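# Close the footlocker lid over three cartons, gently

## Task

Get the footlocker's lid fully closed with all three cartons inside it and the footlocker left upright. It fails if the lid drops shut from more than slightly open or is slammed, or if the footlocker tips over or ends up tilted. Anything that stays in place only because the robot is holding it does not count.

## Robot and tools

Robot: a Hello Robot Stretch 3 with one arm. It has a two-wheel differential base (0.33 m long, 0.34 m wide), a lift that slides up a mast, and a telescoping arm that sticks out to the robot's RIGHT side. The end of the arm carries a wrist with yaw, pitch and roll and a two-finger gripper. The base cannot drive sideways, so to move the gripper forward or back you drive the base. An on-the-spot turn pivots about the midpoint between the wheels, 0.05 m behind the front edge. With the arm pulled in and the wrist folded, the swept circle has radius 0.28 m. An unfolded, level gripper reaches past that circle.

Frames: the base frame has its origin on the floor between the drive wheels, with x forward, y left and z up. The odometry frame is the base frame as it was at the start. hand_pose is reported in the base frame, at the point where the closed fingertips meet.

Tool execute_actions takes actions, a list that runs in order. Each action can hold robot, steps (1 to 450 control steps at 30 per second) and until, which is an early-exit condition. An action with only steps just waits. There is one robot, so there is one command object, not a list per arm. robot holds base, joints, contact_limits, or a list of up to 8 such commands with {"pause_s": s} (at most 15) mixed in, run one after another. {"stop": true} brakes everything and clears the queue.

base takes exactly one key, and both are offsets from where the base is when that command begins. translate_m is metres along x, forward positive, magnitude at most 1. rotate_rad is radians, counter-clockwise (left) positive, magnitude at most 3.2.

joints holds absolute targets by name, and any joint left out keeps its old target. lift_m is arm height, 0 to 1.1 m. arm_m is extension, 0 to 0.52 m. wrist_yaw_rad runs -1.345 to 4.42: 0 points along the arm, positive swings toward the front, 3.0 folds over the base. wrist_pitch_rad runs -1.57 to 0.451, with 0 level and negative tipping the fingertips down. wrist_roll_rad runs -2.911 to 2.911. gripper_m runs -0.089 to 0.179, higher being wider. The real fingertip gap is smaller than this value, and it is zero below 0.007. head_pan_rad runs -3.953 to 1.73: 0 is forward, positive is left, -1.57 faces along the arm. head_tilt_rad runs -1.53 to 0.419, with negative looking down.

contact_limits {"arm_m": n} sets the motor effort (1 to 100 %) at which the arm halts. A smaller number is gentler. It applies until arm_m's next command.

One invalid value rejects the whole call. A new command takes over at once, and it discards the rest of any older queue.

Gripping: close to a value below the object's width. To let go, open at least 0.02 beyond where contact happened. Neither the reading nor "done" proves that you are holding something.

Base speed is 0.30 m/s and 1.9 rad/s only when the arm is stowed: lift_m under 0.30, arm_m under 0.03 and wrist_yaw_rad over 2.54. Otherwise it is 0.10 m/s and 0.63 rad/s.

To fold or unfold the wrist safely, keep lift_m between 0.32 and 0.95, wrist_pitch_rad at -0.4 and roll near 0. After folding you may lower the lift to 0.25. When yaw is below -0.4, keep pitch at -0.5 or lower.

until: {"robot": {"status": "ended"}} fires once nothing moves and no queue runs. Other fields take comparisons such as {"lift_m": [">", 0.3]} or a status word. {"any": {"status": "ended"}} fires at the first motion that ends.

Results are a snapshot taken at the end of the call, with an image from head_camera, nav_camera and wrist_camera. An empty actions list just looks.
- base_status and joint_status can read moving, done, off_target (came to rest short of the goal and may still push), contact_stop (the lift or arm hit something and went slack), time_out, stopped or torque_fault (a wrist servo turned off for 10 s).
- joint_goals gives the current targets. measured_speeds gives velocities.
- refusals and queue are counters and the queue state. Lines starting refused:, dropped: or replaced: explain problems, counting actions from 0.
- on_its_own flags goals the robot changed itself, slack or off joints, and base tilt of 3 degrees or more.
- motor_effort is per cent, with the peak in brackets.
- lidar_m gives 12 sector distances, starting straight ahead and going counter-clockwise, in a plane 0.17 m up.
- wrist_depth_mm and head_depth_mm are 7x7 grids of depth in mm.
- base_odometry, base_tilt and the camera calibrations are also given.

Tool zoom_image takes camera (head_camera, nav_camera or wrist_camera) and region [x0, y0, x1, y1] in that image's pixels, at most 504 by 504. It returns a sharper crop.

Tool finished_scene takes scene (an integer) and ends that scene for good. Before calling it, wait until everything has come to rest.

Cautions:
- Lower the lid by hand all the way down. Never release it while it is still open more than a little, and never bang it.
- Do not knock or shove the footlocker over.
- Pushing on something rigid with the gripper higher than about 0.45 m can tip the robot. So can pushing again after a contact_stop, or driving while the gripper is hooked on something fixed.
- If the robot tilts, back off in small steps, pull the gripper clear, and if needed drop lift_m to about 0.2.
- Avoid long hard pushes with the wrist; they cause torque faults.
- The simulation keeps running while you think, and a loose object may occasionally get nudged.

Each tool is called after ">>>" in YAML: its name, and indented under it one key for each argument.

## Session

>>> execute_actions:
  actions: []

Scene clock: 0.00 s.
robot.base_odometry: x=+0.000 y=+0.000 heading=+0.000 (m, m, rad; robot's odometry frame)
robot.turned_by_wheels: +0.000 (rad since the last result)
robot.turned_by_imu: +0.000 (rad since the last result)
robot.base_tilt: forward=+0.7 right=-0.2 (deg)
robot.lidar_m: 2.02 1.66 1.49 1.53 1.86 2.77 2.79 1.73 1.55 2.27 2.22 1.51
robot.head_depth_mm: 1831 1842 1831 1843 1848 1625 1195 / 1882 1919 1906 1899 1918 1623 1250 / 1959 1964 1951 1957 1983 1610 1944 / 1980 2060 2023 2052 2045 1580 2027 / 1994 2138 2102 2117 2119 1567 2096 / 2025 2237 2235 2228 2237 1539 2160 / 2025 2195 2226 2280 2280 1636 2061
robot.base_status: not_commanded
robot.joint_positions: lift_m=+0.569 arm_m=-0.002 wrist_yaw_rad=+2.921 wrist_pitch_rad=-0.557 wrist_roll_rad=+0.000 gripper_m=+0.037 head_pan_rad=-0.020 head_tilt_rad=+0.010
robot.joint_goals: lift_m=+0.569 arm_m=-0.002 wrist_yaw_rad=+2.921 wrist_pitch_rad=-0.557 wrist_roll_rad=+0.000 gripper_m=+0.037 head_pan_rad=-0.020 head_tilt_rad=+0.010
robot.joint_status: lift_m=not_commanded arm_m=not_commanded wrist_yaw_rad=not_commanded wrist_pitch_rad=not_commanded wrist_roll_rad=not_commanded gripper_m=not_commanded head_pan_rad=not_commanded head_tilt_rad=not_commanded
robot.measured_speeds: translate_m=+0.000 rotate_rad=+0.000 lift_m=+0.000 arm_m=+0.000 wrist_yaw_rad=+0.000 wrist_pitch_rad=+0.000 wrist_roll_rad=+0.000 head_pan_rad=+0.000 head_tilt_rad=+0.000
robot: refusals=0 queue=idle queue_left=0
robot.motor_effort: left_wheel=-1 right_wheel=+0 lift_m=+18 arm_m=-1 wrist_yaw_rad=+0 wrist_pitch_rad=+5 wrist_roll_rad=+0 gripper_m=+0 head_pan_rad=+0 head_tilt_rad=+1 (%)
robot.hand_pose: x=+0.0237 y=+0.0573 z=+0.5522 quat_wxyz=(+0.269, +0.697, +0.119, +0.655) (m; robot's base frame)
robot.wrist_depth_mm: - - - - - - - / - - - - - - - / - - - - - - - / - - - - - - - / 903 895 924 912 912 907 911 / 771 774 - 779 782 773 780 / 682 679 674 701 681 682 681
pictures: head_camera (sideways: a quarter turn clockwise sets it upright), nav_camera (sideways: a quarter turn counterclockwise sets it upright), wrist_camera
Images, in order (width x height): head_camera 896x504, nav_camera 672x504, wrist_camera 644x364.

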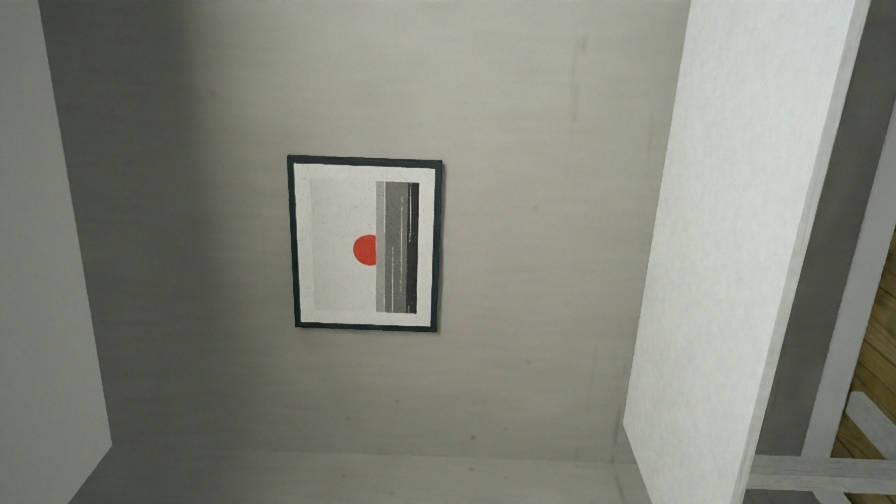

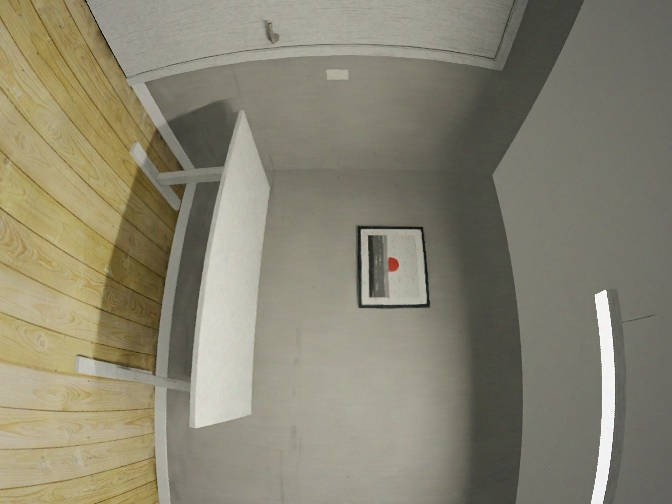

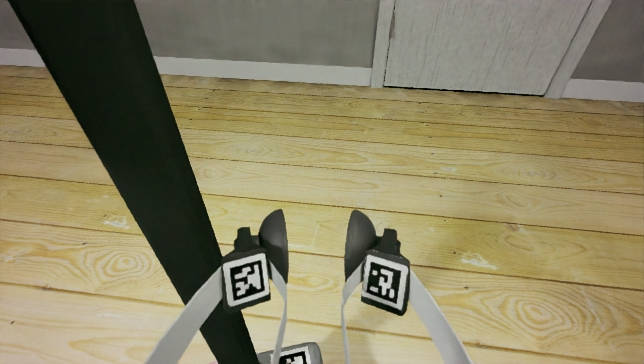

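>>> execute_actions:
  actions:
    - {"robot":{"joints":{"head_pan_rad":-2.3,"head_tilt_rad":-0.6}},"steps":200,"until":{"robot":{"status":"ended"}}}

Scene clock: 3.10 s.
robot.base_odometry: x=+0.000 y=+0.000 heading=+0.000 (m, m, rad; robot's odometry frame)
robot.turned_by_wheels: +0.000 (rad since the last result)
robot.turned_by_imu: +0.000 (rad since the last result)
robot.base_tilt: forward=+0.7 right=-0.1 (deg)
robot.lidar_m: 2.02 1.66 1.49 1.52 1.86 2.78 2.79 1.73 1.55 2.27 2.22 1.51
robot.head_depth_mm: 2211 2432 2736 2224 1790 1477 1248 / 2150 2367 2643 2173 1774 1460 1249 / 2081 2277 2385 2005 1758 1463 1244 / 2000 2197 2357 1965 1766 1458 1247 / 1958 2125 2278 1870 1755 1456 1239 / 1910 2091 2222 1875 1757 1454 1243 / 1849 2006 2229 2205 1753 1449 1239
robot.base_status: not_commanded
robot.joint_positions: lift_m=+0.569 arm_m=-0.002 wrist_yaw_rad=+2.921 wrist_pitch_rad=-0.557 wrist_roll_rad=+0.000 gripper_m=+0.037 head_pan_rad=-2.293 head_tilt_rad=-0.592
robot.joint_goals: lift_m=+0.569 arm_m=-0.002 wrist_yaw_rad=+2.921 wrist_pitch_rad=-0.557 wrist_roll_rad=+0.000 gripper_m=+0.037 head_pan_rad=-2.300 head_tilt_rad=-0.600
robot.joint_status: lift_m=not_commanded arm_m=not_commanded wrist_yaw_rad=not_commanded wrist_pitch_rad=not_commanded wrist_roll_rad=not_commanded gripper_m=not_commanded head_pan_rad=done head_tilt_rad=done
robot.measured_speeds: translate_m=+0.000 rotate_rad=+0.000 lift_m=+0.000 arm_m=+0.000 wrist_yaw_rad=+0.000 wrist_pitch_rad=+0.000 wrist_roll_rad=+0.000 head_pan_rad=+0.000 head_tilt_rad=+0.000
robot: refusals=0 queue=done queue_left=0
robot.motor_effort: left_wheel=-1(1) right_wheel=+1(0) lift_m=+18(18) arm_m=-1(0) wrist_yaw_rad=+0(2) wrist_pitch_rad=+5(5) wrist_roll_rad=+0(0) gripper_m=+0(1) head_pan_rad=-2(26) head_tilt_rad=-4(28) (%)
robot.hand_pose: x=+0.0237 y=+0.0573 z=+0.5522 quat_wxyz=(+0.269, +0.697, +0.119, +0.655) (m; robot's base frame)
robot.wrist_depth_mm: - - - - - - - / - - - - - - - / - - - - - - - / - - - - - - - / 885 898 927 906 917 901 903 / 765 781 - 772 784 781 775 / 685 673 669 691 685 682 676
pictures: head_camera (sideways: a quarter turn clockwise sets it upright), nav_camera (sideways: a quarter turn counterclockwise sets it upright), wrist_camera
camera_calibration (this result's frames):
head_camera: T_world_to_cam=[[0.337115, 0.453135, -0.825241, 1.08576], [0.779315, -0.626116, -0.0254422, 0.0346686], [-0.528225, -0.634545, -0.564208, 0.697956], [0, 0, 0, 1]] pos_world=[-0.0243654, -0.0274033, 1.29069]
nav_camera: T_world_to_cam=[[-0.377306, -0.448212, 0.810399, -1.01527], [-0.756634, 0.653773, 0.00931225, 0.0474252], [-0.533991, -0.609662, -0.585804, 0.720538], [0, 0, 0, 1]] pos_world=[0.0375758, -0.0467786, 1.24443]
wrist_camera: T_world_to_cam=[[0.975817, -0.217739, -0.0192773, -0.00310816], [-0.158704, -0.645071, -0.74746, 0.49031], [0.150316, 0.732444, -0.664027, 0.48877], [0, 0, 0, 1]] pos_world=[0.00737724, -0.0423886, 0.690983]
Images, in order (width x height): head_camera 896x504, nav_camera 672x504, wrist_camera 644x364.

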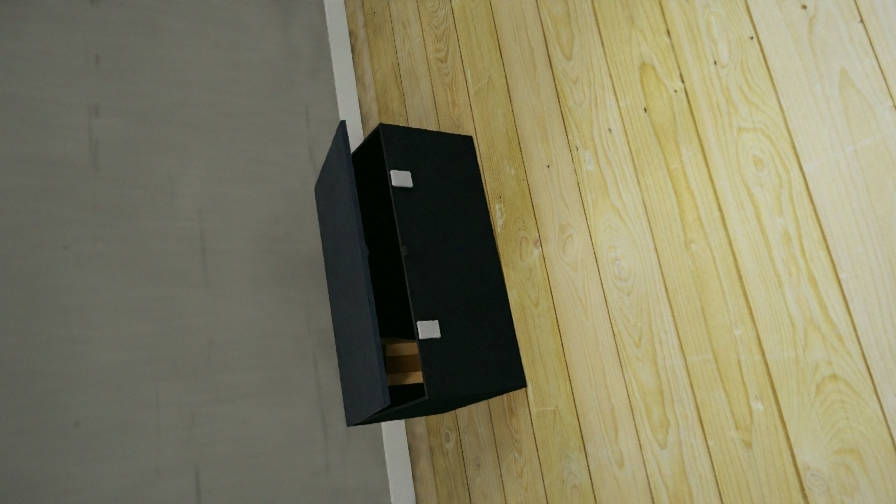

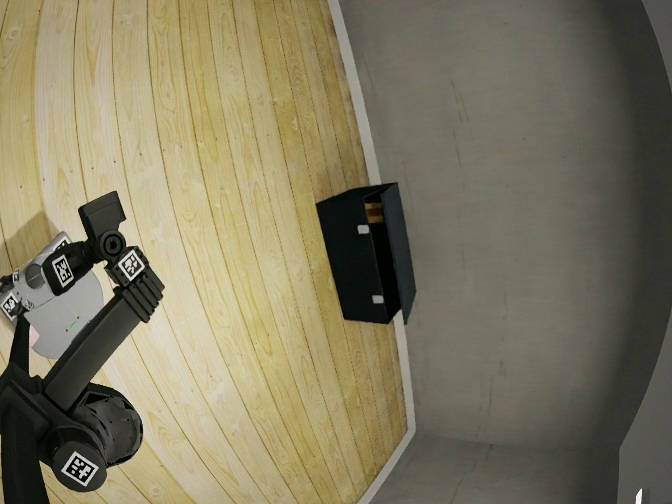

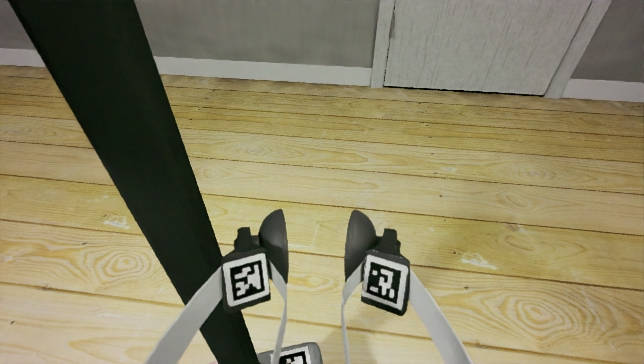

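>>> execute_actions:
  actions:
    - {"robot":[{"joints":{"wrist_pitch_rad":-0.4,"wrist_yaw_rad":3.0,"lift_m":0.27},"base":{"rotate_rad":0.89}},{"base":{"translate_m":-0.95}},{"base":{"rotate_rad":-1.204},"joints":{"head_pan_rad":-1.57,"head_tilt_rad":-0.9,"lift_m":0.45}},{"joints":{"wrist_yaw_rad":0,"wrist_pitch_rad":-0.4}},{"joints":{"wrist_pitch_rad":0}}],"steps":450,"until":{"robot":{"status":"ended"}}}
    - {"steps":300,"until":{"robot":{"status":"ended"}}}

Scene clock: 22.83 s.
robot.base_odometry: x=-0.598 y=-0.738 heading=-0.314 (m, m, rad; robot's odometry frame)
robot.turned_by_wheels: -0.314 (rad since the last result)
robot.turned_by_imu: -0.323 (rad since the last result)
robot.base_tilt: forward=+0.6 right=-0.2 (deg)
robot.lidar_m: 2.32 2.00 2.48 2.42 2.53 2.53 2.46 1.88 0.67 0.65 1.43 1.99
robot.head_depth_mm: 1208 1392 1526 1137 1234 1249 1121 / 1218 1400 1543 1136 1237 1246 1157 / 1228 1420 1556 1132 1240 1269 - / 1239 1436 1558 1131 1227 1270 1121 / 1253 1431 1647 1364 1330 1249 1116 / 1254 1453 1726 1604 1403 1239 1114 / 1263 1469 1732 1601 1401 1243 1106
robot.base_status: done (rotate_rad -1.2039 of -1.2040)
robot.joint_positions: lift_m=+0.450 arm_m=-0.002 wrist_yaw_rad=+0.003 wrist_pitch_rad=-0.027 wrist_roll_rad=+0.000 gripper_m=+0.037 head_pan_rad=-1.577 head_tilt_rad=-0.889
robot.joint_goals: lift_m=+0.450 arm_m=-0.002 wrist_yaw_rad=+0.000 wrist_pitch_rad=+0.000 wrist_roll_rad=+0.000 gripper_m=+0.037 head_pan_rad=-1.570 head_tilt_rad=-0.900
robot.joint_status: lift_m=done arm_m=not_commanded wrist_yaw_rad=done wrist_pitch_rad=done wrist_roll_rad=not_commanded gripper_m=not_commanded head_pan_rad=done head_tilt_rad=done
robot.measured_speeds: translate_m=+0.000 rotate_rad=+0.000 lift_m=+0.000 arm_m=+0.000 wrist_yaw_rad=+0.000 wrist_pitch_rad=+0.000 wrist_roll_rad=+0.000 head_pan_rad=+0.000 head_tilt_rad=+0.000
robot: refusals=0 queue=done queue_left=0
robot.motor_effort: left_wheel=+2(15) right_wheel=-3(9) lift_m=+22(27) arm_m=-1(1) wrist_yaw_rad=-2(4) wrist_pitch_rad=+10(10) wrist_roll_rad=+0(0) gripper_m=+0(1) head_pan_rad=+2(28) head_tilt_rad=-4(23) (%)
robot.hand_pose: x=-0.0207 y=-0.3980 z=+0.5576 quat_wxyz=(+0.707, +0.011, -0.707, -0.009) (m; robot's base frame)
robot.wrist_depth_mm: - - - - - - - / - - - - - - - / - - - - - - - / - - - - - - - / - - - 573 692 595 613 / - - - 604 938 927 726 / 918 946 459 456 459 462 462
pictures: head_camera (sideways: a quarter turn clockwise sets it upright), nav_camera (sideways: a quarter turn counterclockwise sets it upright), wrist_camera
camera_calibration (this result's frames):
head_camera: T_world_to_cam=[[-0.0416601, 0.779894, -0.624523, 0.826475], [0.99895, 0.0444454, -0.0111343, 0.0146944], [0.0190736, -0.624331, -0.780927, 0.9765], [0, 0, 0, 1]] pos_world=[0.00112667, -0.0355565, 1.27889]
nav_camera: T_world_to_cam=[[0.00813653, -0.797214, 0.603643, -0.748176], [-0.999966, -0.00553789, 0.00616485, 0.0530101], [-0.00157179, -0.603672, -0.797231, 0.992276], [0, 0, 0, 1]] pos_world=[0.0606555, 0.00284672, 1.24238]
wrist_camera: T_world_to_cam=[[-0.999773, -0.0143472, -0.0157728, -0.0207439], [0.0126784, 0.194742, -0.980773, 0.661496], [0.017143, -0.98075, -0.194516, -0.113964], [0, 0, 0, 1]] pos_world=[-0.0271723, -0.240889, 0.626282]
Images, in order (width x height): head_camera 896x504, nav_camera 672x504, wrist_camera 644x364.

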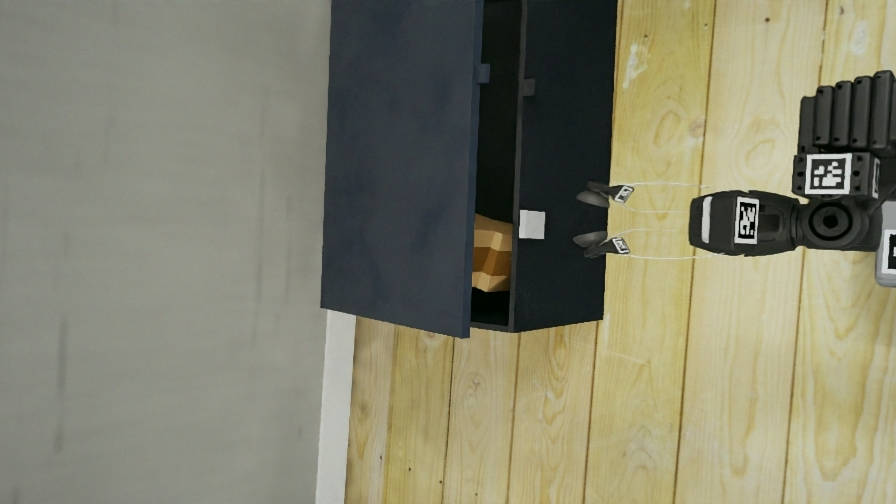

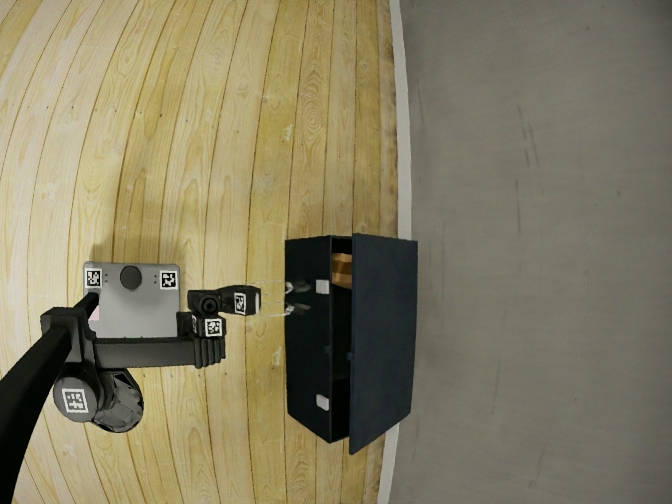

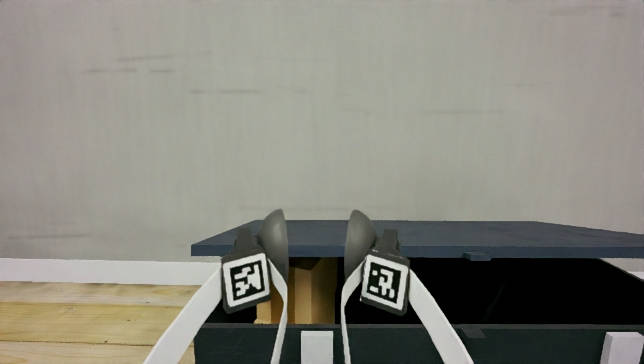

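>>> execute_actions:
  actions:
    - {"robot":[{"joints":{"lift_m":0.275,"arm_m":0.12,"gripper_m":0.0},"base":{"translate_m":-0.12}}],"steps":450,"until":{"robot":{"status":"ended"}}}

Scene clock: 32.53 s.
robot.base_odometry: x=-0.712 y=-0.701 heading=-0.314 (m, m, rad; robot's odometry frame)
robot.turned_by_wheels: +0.000 (rad since the last result)
robot.turned_by_imu: -0.001 (rad since the last result)
robot.base_tilt: forward=+0.7 right=-0.1 (deg)
robot.lidar_m: 2.44 2.11 2.48 2.42 2.54 2.42 2.33 1.88 0.67 0.65 0.67 1.98
robot.head_depth_mm: 1203 1384 1518 1137 1223 1244 1128 / 1215 1402 1537 1135 1233 1246 1123 / 1214 1412 1548 1131 1239 1274 1112 / 1229 1427 1560 1126 1261 1250 1121 / 1237 1442 1359 1127 1276 1246 1118 / 1247 1455 1679 1246 1348 1239 1125 / 1264 1464 1748 1598 1399 1245 1119
robot.base_status: done (translate_m -0.1200 of -0.1200)
robot.joint_positions: lift_m=+0.275 arm_m=+0.120 wrist_yaw_rad=+0.002 wrist_pitch_rad=-0.025 wrist_roll_rad=+0.000 gripper_m=+0.000 head_pan_rad=-1.577 head_tilt_rad=-0.889
robot.joint_goals: lift_m=+0.275 arm_m=+0.120 wrist_yaw_rad=+0.000 wrist_pitch_rad=+0.000 wrist_roll_rad=+0.000 gripper_m=+0.000 head_pan_rad=-1.570 head_tilt_rad=-0.900
robot.joint_status: lift_m=done arm_m=done wrist_yaw_rad=done wrist_pitch_rad=done wrist_roll_rad=not_commanded gripper_m=done head_pan_rad=done head_tilt_rad=done
robot.measured_speeds: translate_m=+0.000 rotate_rad=+0.000 lift_m=+0.000 arm_m=+0.000 wrist_yaw_rad=+0.000 wrist_pitch_rad=+0.000 wrist_roll_rad=+0.000 head_pan_rad=+0.000 head_tilt_rad=+0.000
robot: refusals=0 queue=done queue_left=0
robot.motor_effort: left_wheel=+3(5) right_wheel=-3(6) lift_m=+14(21) arm_m=+3(4) wrist_yaw_rad=-1(3) wrist_pitch_rad=+10(10) wrist_roll_rad=+0(0) gripper_m=-2(79) head_pan_rad=+3(3) head_tilt_rad=-4(4) (%)
robot.hand_pose: x=-0.0210 y=-0.5202 z=+0.3834 quat_wxyz=(+0.707, +0.010, -0.707, -0.009) (m; robot's base frame)
robot.wrist_depth_mm: 956 956 949 951 952 927 927 / 981 - 985 959 954 952 946 / 408 327 323 319 316 314 381 / - - 478 756 751 725 635 / 375 417 408 766 760 728 505 / 305 302 296 - 307 307 307 / 315 316 316 318 319 321 319
pictures: head_camera (sideways: a quarter turn clockwise sets it upright), nav_camera (sideways: a quarter turn counterclockwise sets it upright), wrist_camera
camera_calibration (this result's frames):
head_camera: T_world_to_cam=[[-0.0416999, 0.779892, -0.624523, 0.826475], [0.998947, 0.0444964, -0.0111343, 0.0146944], [0.0191055, -0.62433, -0.780927, 0.9765], [0, 0, 0, 1]] pos_world=[0.00112849, -0.0355568, 1.27889]
nav_camera: T_world_to_cam=[[0.0081772, -0.797213, 0.603642, -0.748176], [-0.999965, -0.00558891, 0.00616485, 0.0530101], [-0.00154099, -0.603672, -0.797231, 0.992276], [0, 0, 0, 1]] pos_world=[0.0606554, 0.00284951, 1.24238]
wrist_camera: T_world_to_cam=[[-0.999789, -0.0131468, -0.0157571, -0.0249371], [0.0129189, 0.193373, -0.98104, 0.513904], [0.0159445, -0.981037, -0.193163, -0.268319], [0, 0, 0, 1]] pos_world=[-0.0272926, -0.362935, 0.451938]
Images, in order (width x height): head_camera 896x504, nav_camera 672x504, wrist_camera 644x364.

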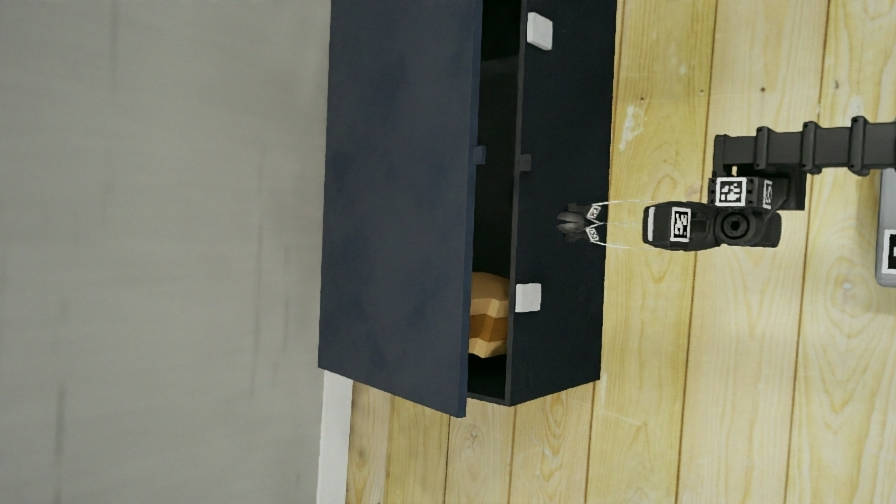

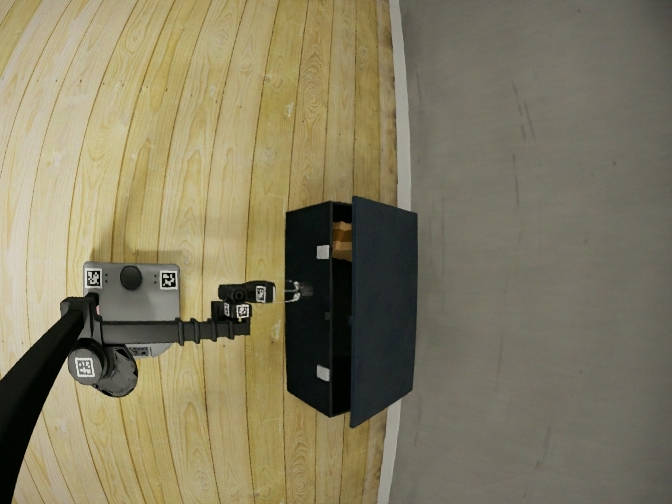

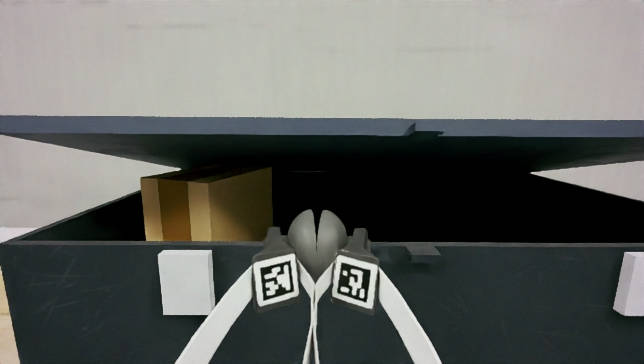

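>>> execute_actions:
  actions:
    - {"robot":[{"joints":{"lift_m":0.29}},{"joints":{"arm_m":0.34}},{"joints":{"lift_m":0.50,"arm_m":0.42,"head_tilt_rad":-0.8}}],"steps":450,"until":{"robot":{"status":"ended"}}}

Scene clock: 41.73 s.
robot.base_odometry: x=-0.712 y=-0.701 heading=-0.314 (m, m, rad; robot's odometry frame)
robot.turned_by_wheels: +0.000 (rad since the last result)
robot.turned_by_imu: +0.000 (rad since the last result)
robot.base_tilt: forward=+0.6 right=-0.1 (deg)
robot.lidar_m: 2.44 2.11 2.48 2.42 2.53 2.41 2.34 1.88 0.67 0.65 0.67 1.99
robot.head_depth_mm: 1172 1325 1505 1462 1462 1275 1137 / 1174 1339 1518 1450 1457 1280 - / 1177 1348 1526 1403 1201 1263 1145 / 1191 1362 1544 1419 1214 1261 1143 / 1199 1365 1525 1380 1186 1272 1135 / 1212 1368 1541 1675 1388 1285 1139 / 1219 1395 1629 1719 1471 1288 1135
robot.base_status: done (translate_m -0.1200 of -0.1200)
robot.joint_positions: lift_m=+0.500 arm_m=+0.420 wrist_yaw_rad=+0.001 wrist_pitch_rad=-0.090 wrist_roll_rad=+0.000 gripper_m=+0.000 head_pan_rad=-1.577 head_tilt_rad=-0.803
robot.joint_goals: lift_m=+0.500 arm_m=+0.420 wrist_yaw_rad=+0.000 wrist_pitch_rad=+0.000 wrist_roll_rad=+0.000 gripper_m=+0.000 head_pan_rad=-1.570 head_tilt_rad=-0.800
robot.joint_status: lift_m=done arm_m=done wrist_yaw_rad=done wrist_pitch_rad=done wrist_roll_rad=not_commanded gripper_m=done head_pan_rad=done head_tilt_rad=done
robot.measured_speeds: translate_m=+0.000 rotate_rad=+0.000 lift_m=+0.000 arm_m=+0.000 wrist_yaw_rad=+0.000 wrist_pitch_rad=+0.000 wrist_roll_rad=+0.000 head_pan_rad=+0.000 head_tilt_rad=+0.000
robot: refusals=0 queue=done queue_left=0
robot.on_its_own: wrist_pitch_rad is at rest, and its effort (+36) is outside its rest range (-20 to +32)
robot.motor_effort: left_wheel=+2(3) right_wheel=-3(3) lift_m=+24(27) arm_m=+3(7) wrist_yaw_rad=-1(2) wrist_pitch_rad=+36(44) wrist_roll_rad=+0(0) gripper_m=-2(2) head_pan_rad=+2(3) head_tilt_rad=+2(12) (%)
robot.hand_pose: x=-0.0211 y=-0.8177 z=+0.5913 quat_wxyz=(+0.707, +0.033, -0.706, -0.032) (m; robot's base frame)
robot.wrist_depth_mm: 652 658 649 637 632 618 620 / 678 664 662 662 651 644 99 / 115 115 116 116 117 117 115 / 147 146 146 147 146 146 147 / 202 202 202 182 202 202 203 / 329 326 309 - 325 327 328 / 847 497 500 505 503 507 505
pictures: head_camera (sideways: a quarter turn clockwise sets it upright), nav_camera (sideways: a quarter turn counterclockwise sets it upright), wrist_camera
camera_calibration (this result's frames):
head_camera: T_world_to_cam=[[-0.0420428, 0.723656, -0.688879, 0.910334], [0.998941, 0.0433598, -0.0154174, 0.020272], [0.0187128, -0.688798, -0.724712, 0.903401], [0, 0, 0, 1]] pos_world=[0.00111734, -0.0373876, 1.28213]
nav_camera: T_world_to_cam=[[0.00850961, -0.742698, 0.669573, -0.834083], [-0.999962, -0.00501944, 0.00714091, 0.0517386], [-0.00194266, -0.669608, -0.742712, 0.921386], [0, 0, 0, 1]] pos_world=[0.0606243, -0.00224429, 1.24243]
wrist_camera: T_world_to_cam=[[-0.999796, -0.0117216, -0.0164635, -0.0240908], [0.0129076, 0.256484, -0.966462, 0.818305], [0.0155511, -0.966477, -0.25628, -0.470786], [0, 0, 0, 1]] pos_world=[-0.0273271, -0.665168, 0.669811]
Images, in order (width x height): head_camera 896x504, nav_camera 672x504, wrist_camera 644x364.

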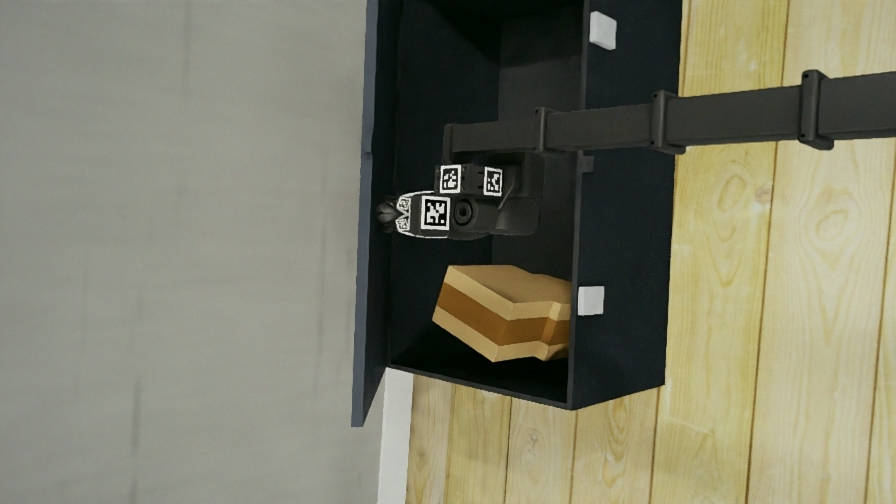

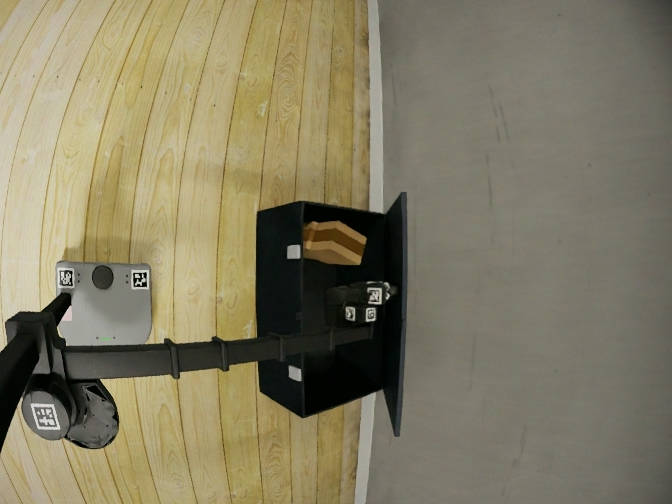

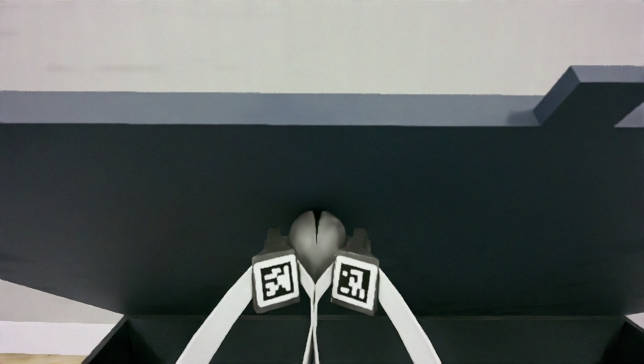

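>>> execute_actions:
  actions:
    - {"robot":[{"joints":{"lift_m":0.42,"arm_m":0.38}},{"base":{"translate_m":0.245}},{"joints":{"lift_m":0.31,"wrist_pitch_rad":-0.2}}],"steps":450,"until":{"robot":{"status":"ended"}}}

>>> execute_actions:
  actions:
    - {"robot":[{"base":{"translate_m":-0.2}}],"steps":450,"until":{"robot":{"status":"ended"}}}

Scene clock: 53.30 s.
robot.base_odometry: x=-0.479 y=-0.777 heading=-0.314 (m, m, rad; robot's odometry frame)
robot.turned_by_wheels: +0.000 (rad since the last result)
robot.turned_by_imu: +0.001 (rad since the last result)
robot.base_tilt: forward=+0.6 right=-0.2 (deg)
robot.lidar_m: 2.20 1.89 2.46 2.40 2.53 2.66 2.59 0.92 0.67 0.64 1.43 1.99
robot.head_depth_mm: 1166 1328 1537 1208 1132 1268 1144 / 1178 1342 1545 1201 1149 1273 1144 / 1188 1367 1576 1194 1165 1282 1140 / 1197 1365 1583 1363 1417 1270 1142 / 1209 1381 1593 1723 1480 1286 1145 / 1210 1386 1623 1722 1473 1286 1139 / 1230 1395 1637 1740 1471 1279 1144
robot.base_status: done (translate_m +0.2450 of +0.2450)
robot.joint_positions: lift_m=+0.314 arm_m=+0.380 wrist_yaw_rad=-0.081 wrist_pitch_rad=-0.154 wrist_roll_rad=+0.000 gripper_m=+0.000 head_pan_rad=-1.577 head_tilt_rad=-0.803
robot.joint_goals: lift_m=+0.314 arm_m=+0.380 wrist_yaw_rad=-0.084 wrist_pitch_rad=-0.200 wrist_roll_rad=+0.000 gripper_m=+0.000 head_pan_rad=-1.570 head_tilt_rad=-0.800
robot.joint_status: lift_m=contact_stop arm_m=done wrist_yaw_rad=done wrist_pitch_rad=done wrist_roll_rad=not_commanded gripper_m=done head_pan_rad=done head_tilt_rad=done
robot.measured_speeds: translate_m=+0.000 rotate_rad=+0.000 lift_m=+0.000 arm_m=+0.000 wrist_yaw_rad=+0.000 wrist_pitch_rad=+0.000 wrist_roll_rad=+0.000 head_pan_rad=+0.000 head_tilt_rad=+0.000
robot: refusals=0 queue=dropped queue_left=0
robot.on_its_own: wrist_yaw_rad is held at -0.084, not at your +0.000, by its stall guard, which is not easing now; lift_m is slack since a contact_stop, until your next command for it (your +0.310 is given up)
robot.motor_effort: left_wheel=+4(12) right_wheel=-6(17) lift_m=+18(26) arm_m=+3(4) wrist_yaw_rad=-2(26) wrist_pitch_rad=-19(38) wrist_roll_rad=+0(1) gripper_m=-2(5) head_pan_rad=+3(2) head_tilt_rad=+2(1) (%)
robot.hand_pose: x=-0.0417 y=-0.7733 z=+0.3896 quat_wxyz=(+0.703, +0.026, -0.706, -0.083) (m; robot's base frame)
robot.wrist_depth_mm: 648 663 666 677 691 692 697 / 682 685 698 708 717 719 735 / 705 725 740 746 765 761 777 / 749 753 148 140 132 124 118 / - 62 56 55 54 52 51 / - - - - - - - / - - - - - - -
pictures: head_camera (sideways: a quarter turn clockwise sets it upright), nav_camera (sideways: a quarter turn counterclockwise sets it upright), wrist_camera
camera_calibration (this result's frames):
head_camera: T_world_to_cam=[[-0.0420459, 0.723323, -0.689229, 0.91079], [0.99894, 0.0433537, -0.0154413, 0.0203031], [0.0187116, -0.689148, -0.724379, 0.902968], [0, 0, 0, 1]] pos_world=[0.00111734, -0.0373971, 1.28215]
nav_camera: T_world_to_cam=[[0.00851264, -0.742374, 0.669932, -0.834551], [-0.999962, -0.00501741, 0.00714628, 0.0517316], [-0.00194389, -0.669967, -0.742388, 0.920965], [0, 0, 0, 1]] pos_world=[0.0606242, -0.00227298, 1.24244]
wrist_camera: T_world_to_cam=[[-0.997273, 0.0717971, -0.0170819, 0.0174757], [0.0389882, 0.316016, -0.947952, 0.652236], [-0.0626621, -0.946033, -0.317953, -0.442712], [0, 0, 0, 1]] pos_world=[-0.0357427, -0.626192, 0.477826]
Images, in order (width x height): head_camera 896x504, nav_camera 672x504, wrist_camera 644x364.

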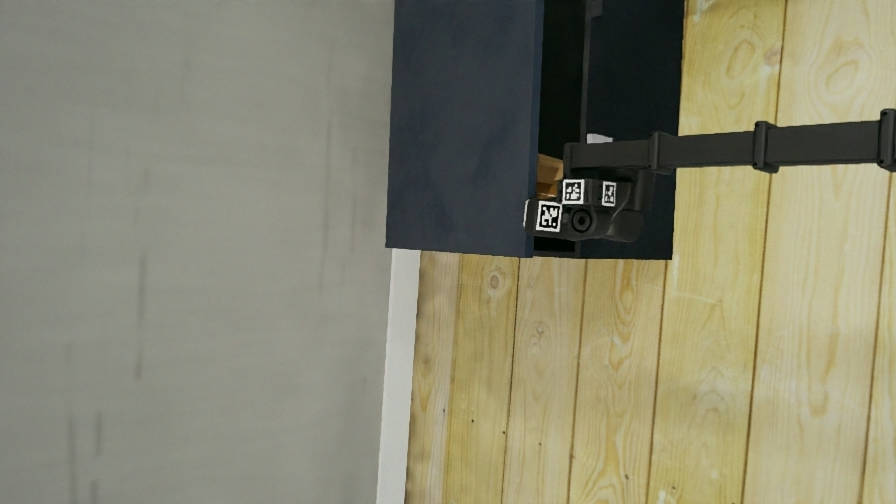

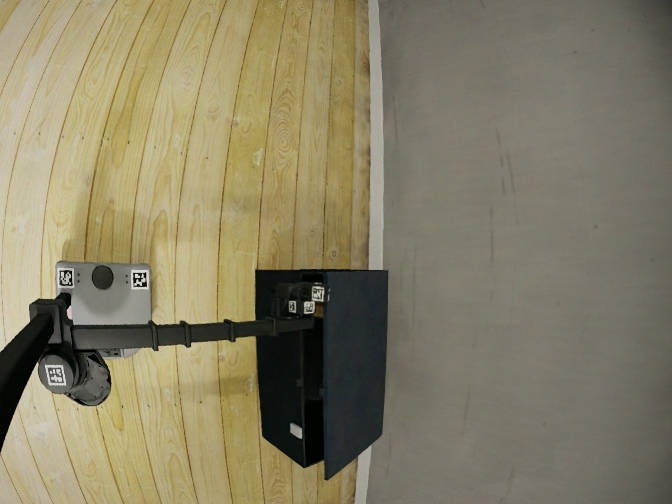

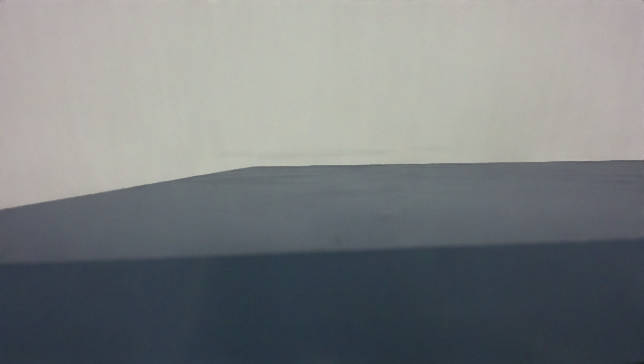

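Scene clock: 56.53 s.
robot.base_odometry: x=-0.669 y=-0.715 heading=-0.314 (m, m, rad; robot's odometry frame)
robot.turned_by_wheels: +0.000 (rad since the last result)
robot.turned_by_imu: -0.002 (rad since the last result)
robot.base_tilt: forward=+0.6 right=-0.1 (deg)
robot.lidar_m: 2.40 2.07 2.47 2.42 2.53 2.46 2.38 1.88 0.67 0.65 0.67 1.98
robot.head_depth_mm: 1165 1329 1538 1196 1131 1266 1147 / 1176 1338 1539 1196 1183 1263 1148 / 1187 1345 1559 1189 1500 1283 1148 / 1195 1359 1578 1185 1165 1269 1147 / 1209 1370 1581 1172 1179 1270 1137 / 1204 1391 1614 1718 1445 1284 1144 / 1227 1393 1621 1721 1474 1278 1139
robot.base_status: done (translate_m -0.2000 of -0.2000)
robot.joint_positions: lift_m=+0.314 arm_m=+0.380 wrist_yaw_rad=-0.081 wrist_pitch_rad=-0.204 wrist_roll_rad=+0.001 gripper_m=+0.000 head_pan_rad=-1.577 head_tilt_rad=-0.803
robot.joint_goals: lift_m=+0.314 arm_m=+0.380 wrist_yaw_rad=-0.084 wrist_pitch_rad=-0.200 wrist_roll_rad=+0.001 gripper_m=+0.000 head_pan_rad=-1.570 head_tilt_rad=-0.800
robot.joint_status: lift_m=contact_stop arm_m=done wrist_yaw_rad=done wrist_pitch_rad=done wrist_roll_rad=not_commanded gripper_m=done head_pan_rad=done head_tilt_rad=done
robot.measured_speeds: translate_m=+0.000 rotate_rad=+0.000 lift_m=+0.000 arm_m=+0.000 wrist_yaw_rad=+0.000 wrist_pitch_rad=+0.000 wrist_roll_rad=+0.000 head_pan_rad=+0.000 head_tilt_rad=+0.000
robot: refusals=0 queue=done queue_left=0
robot.on_its_own: wrist_yaw_rad is held at -0.084, not at your +0.000, by its stall guard, which is not easing now; lift_m is slack since a contact_stop, until your next command for it (your +0.310 is given up)
robot.motor_effort: left_wheel=+2(25) right_wheel=-2(38) lift_m=+18(19) arm_m=+3(3) wrist_yaw_rad=-2(50) wrist_pitch_rad=+1(22) wrist_roll_rad=+0(0) gripper_m=-2(6) head_pan_rad=+2(2) head_tilt_rad=+1(1) (%)
robot.hand_pose: x=-0.0413 y=-0.7699 z=+0.3775 quat_wxyz=(+0.700, +0.044, -0.706, -0.101) (m; robot's base frame)
robot.wrist_depth_mm: 638 646 654 665 682 682 696 / 673 688 686 698 719 723 727 / 709 711 721 745 740 767 770 / - - - - - - - / - - - - - - - / - - - - - 630 554 / 308 244 186 229 563 553 528
pictures: head_camera (sideways: a quarter turn clockwise sets it upright), nav_camera (sideways: a quarter turn counterclockwise sets it upright), wrist_camera
camera_calibration (this result's frames):
head_camera: T_world_to_cam=[[-0.042046, 0.723323, -0.689229, 0.91079], [0.99894, 0.0433539, -0.0154413, 0.0203031], [0.0187117, -0.689148, -0.724379, 0.902968], [0, 0, 0, 1]] pos_world=[0.00111734, -0.0373971, 1.28215]
nav_camera: T_world_to_cam=[[0.00851273, -0.742374, 0.669932, -0.834551], [-0.999962, -0.00501753, 0.00714628, 0.0517316], [-0.00194381, -0.669967, -0.742388, 0.920965], [0, 0, 0, 1]] pos_world=[0.0606242, -0.00227297, 1.24244]
wrist_camera: T_world_to_cam=[[-0.997184, 0.0725964, -0.0188109, 0.0186518], [0.0439376, 0.362281, -0.931033, 0.66913], [-0.0607748, -0.929238, -0.36445, -0.412733], [0, 0, 0, 1]] pos_world=[-0.0358844, -0.627294, 0.472913]
Images, in order (width x height): head_camera 896x504, nav_camera 672x504, wrist_camera 644x364.

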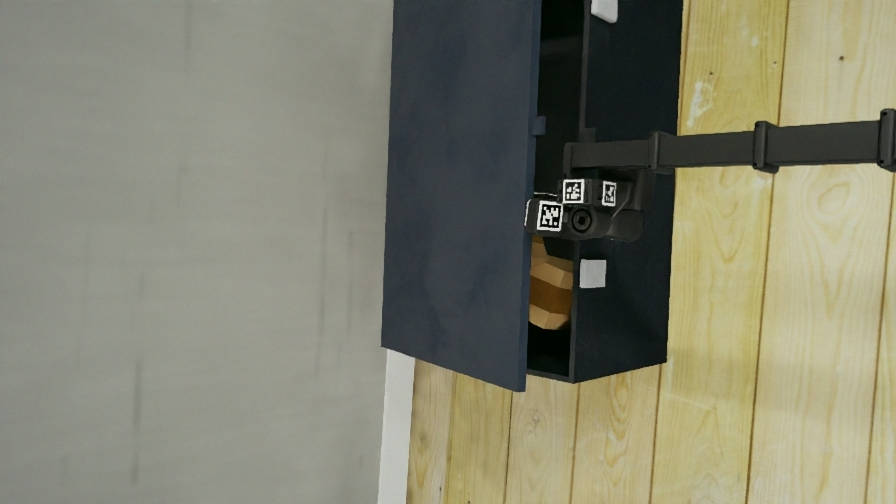

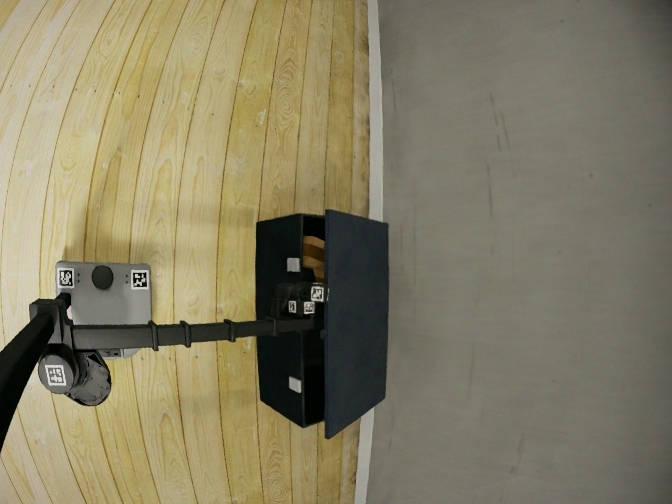

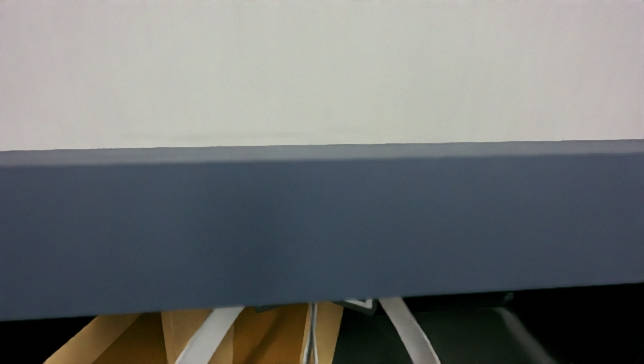

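Possibly pushed off. Lift to look.

>>> execute_actions:
  actions:
    - {"robot":[{"joints":{"lift_m":0.50,"arm_m":0.42,"wrist_pitch_rad":0,"wrist_yaw_rad":0}}],"steps":450,"until":{"robot":{"status":"ended"}}}

Scene clock: 63.97 s.
robot.base_odometry: x=-0.669 y=-0.715 heading=-0.314 (m, m, rad; robot's odometry frame)
robot.turned_by_wheels: +0.000 (rad since the last result)
robot.turned_by_imu: +0.000 (rad since the last result)
robot.base_tilt: forward=+0.6 right=-0.2 (deg)
robot.lidar_m: 2.40 2.07 2.47 2.42 2.53 2.46 2.38 1.88 0.67 0.65 0.67 1.98
robot.head_depth_mm: 1165 1322 1501 1470 1467 1273 1148 / 1171 1336 1524 1457 1458 1280 - / 1189 1347 1523 1397 1195 1267 1147 / 1192 1359 1541 1420 1204 1271 1147 / 1200 1377 1522 1437 1222 1268 1147 / 1212 1380 1574 1720 1444 1277 1144 / 1223 1393 1642 1726 1465 1283 1140
robot.base_status: done (translate_m -0.2000 of -0.2000)
robot.joint_positions: lift_m=+0.500 arm_m=+0.420 wrist_yaw_rad=-0.003 wrist_pitch_rad=-0.090 wrist_roll_rad=+0.001 gripper_m=+0.000 head_pan_rad=-1.577 head_tilt_rad=-0.803
robot.joint_goals: lift_m=+0.500 arm_m=+0.420 wrist_yaw_rad=+0.000 wrist_pitch_rad=+0.000 wrist_roll_rad=+0.001 gripper_m=+0.000 head_pan_rad=-1.570 head_tilt_rad=-0.800
robot.joint_status: lift_m=done arm_m=done wrist_yaw_rad=done wrist_pitch_rad=off_target wrist_roll_rad=not_commanded gripper_m=done head_pan_rad=done head_tilt_rad=done
robot.measured_speeds: translate_m=+0.000 rotate_rad=+0.000 lift_m=+0.000 arm_m=+0.000 wrist_yaw_rad=+0.000 wrist_pitch_rad=+0.000 wrist_roll_rad=+0.000 head_pan_rad=+0.000 head_tilt_rad=+0.000
robot: refusals=0 queue=dropped queue_left=0
robot.on_its_own: wrist_pitch_rad is at rest, and its effort (+36) is outside its rest range (-20 to +32)
robot.motor_effort: left_wheel=+0(6) right_wheel=+0(8) lift_m=+25(22) arm_m=+3(10) wrist_yaw_rad=+3(19) wrist_pitch_rad=+36(51) wrist_roll_rad=+0(0) gripper_m=-2(3) head_pan_rad=+3(3) head_tilt_rad=+1(1) (%)
robot.hand_pose: x=-0.0222 y=-0.8177 z=+0.5913 quat_wxyz=(+0.706, +0.031, -0.706, -0.033) (m; robot's base frame)
robot.wrist_depth_mm: 646 644 648 638 636 629 628 / 667 667 666 657 657 658 647 / 114 114 115 115 116 117 117 / 145 146 146 147 147 147 148 / 200 201 201 182 203 204 204 / 811 322 306 - 326 329 333 / 838 510 505 502 503 508 507
pictures: head_camera (sideways: a quarter turn clockwise sets it upright), nav_camera (sideways: a quarter turn counterclockwise sets it upright), wrist_camera
camera_calibration (this result's frames):
head_camera: T_world_to_cam=[[-0.042046, 0.7233, -0.689253, 0.910822], [0.99894, 0.0433532, -0.0154429, 0.0203053], [0.0187115, -0.689172, -0.724356, 0.902938], [0, 0, 0, 1]] pos_world=[0.00111733, -0.0373978, 1.28215]
nav_camera: T_world_to_cam=[[0.00851278, -0.742351, 0.669957, -0.834584], [-0.999962, -0.00501717, 0.00714666, 0.0517312], [-0.00194404, -0.669992, -0.742366, 0.920936], [0, 0, 0, 1]] pos_world=[0.0606242, -0.00227497, 1.24244]
wrist_camera: T_world_to_cam=[[-0.999815, -0.00733375, -0.0177681, -0.020813], [0.0152952, 0.256341, -0.966465, 0.818276], [0.0116425, -0.966559, -0.256182, -0.471006], [0, 0, 0, 1]] pos_world=[-0.0278411, -0.665166, 0.669802]
Images, in order (width x height): head_camera 896x504, nav_camera 672x504, wrist_camera 644x364.

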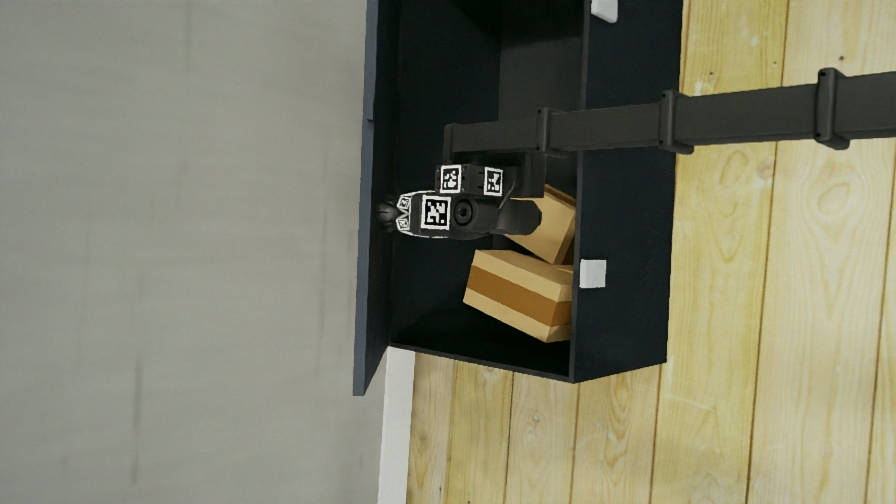

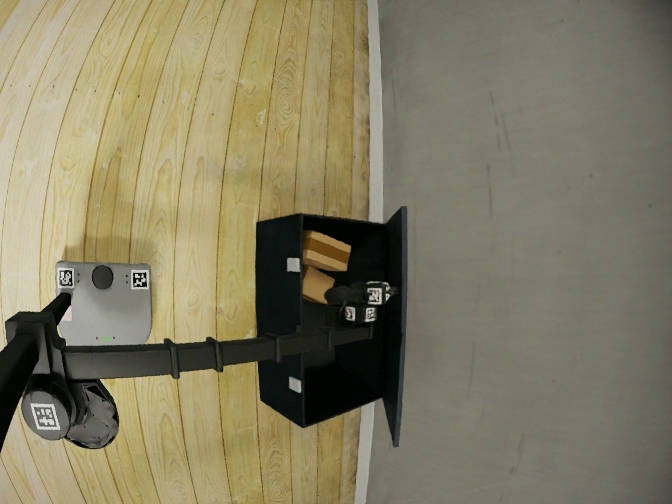

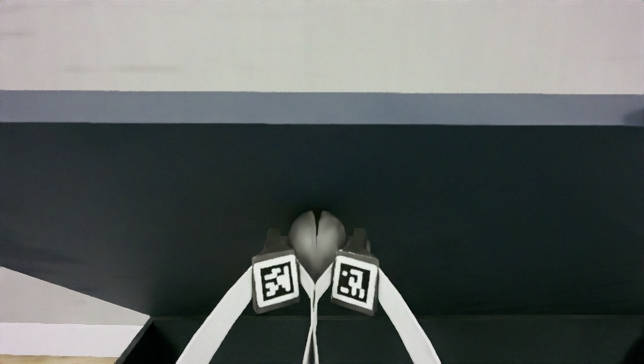

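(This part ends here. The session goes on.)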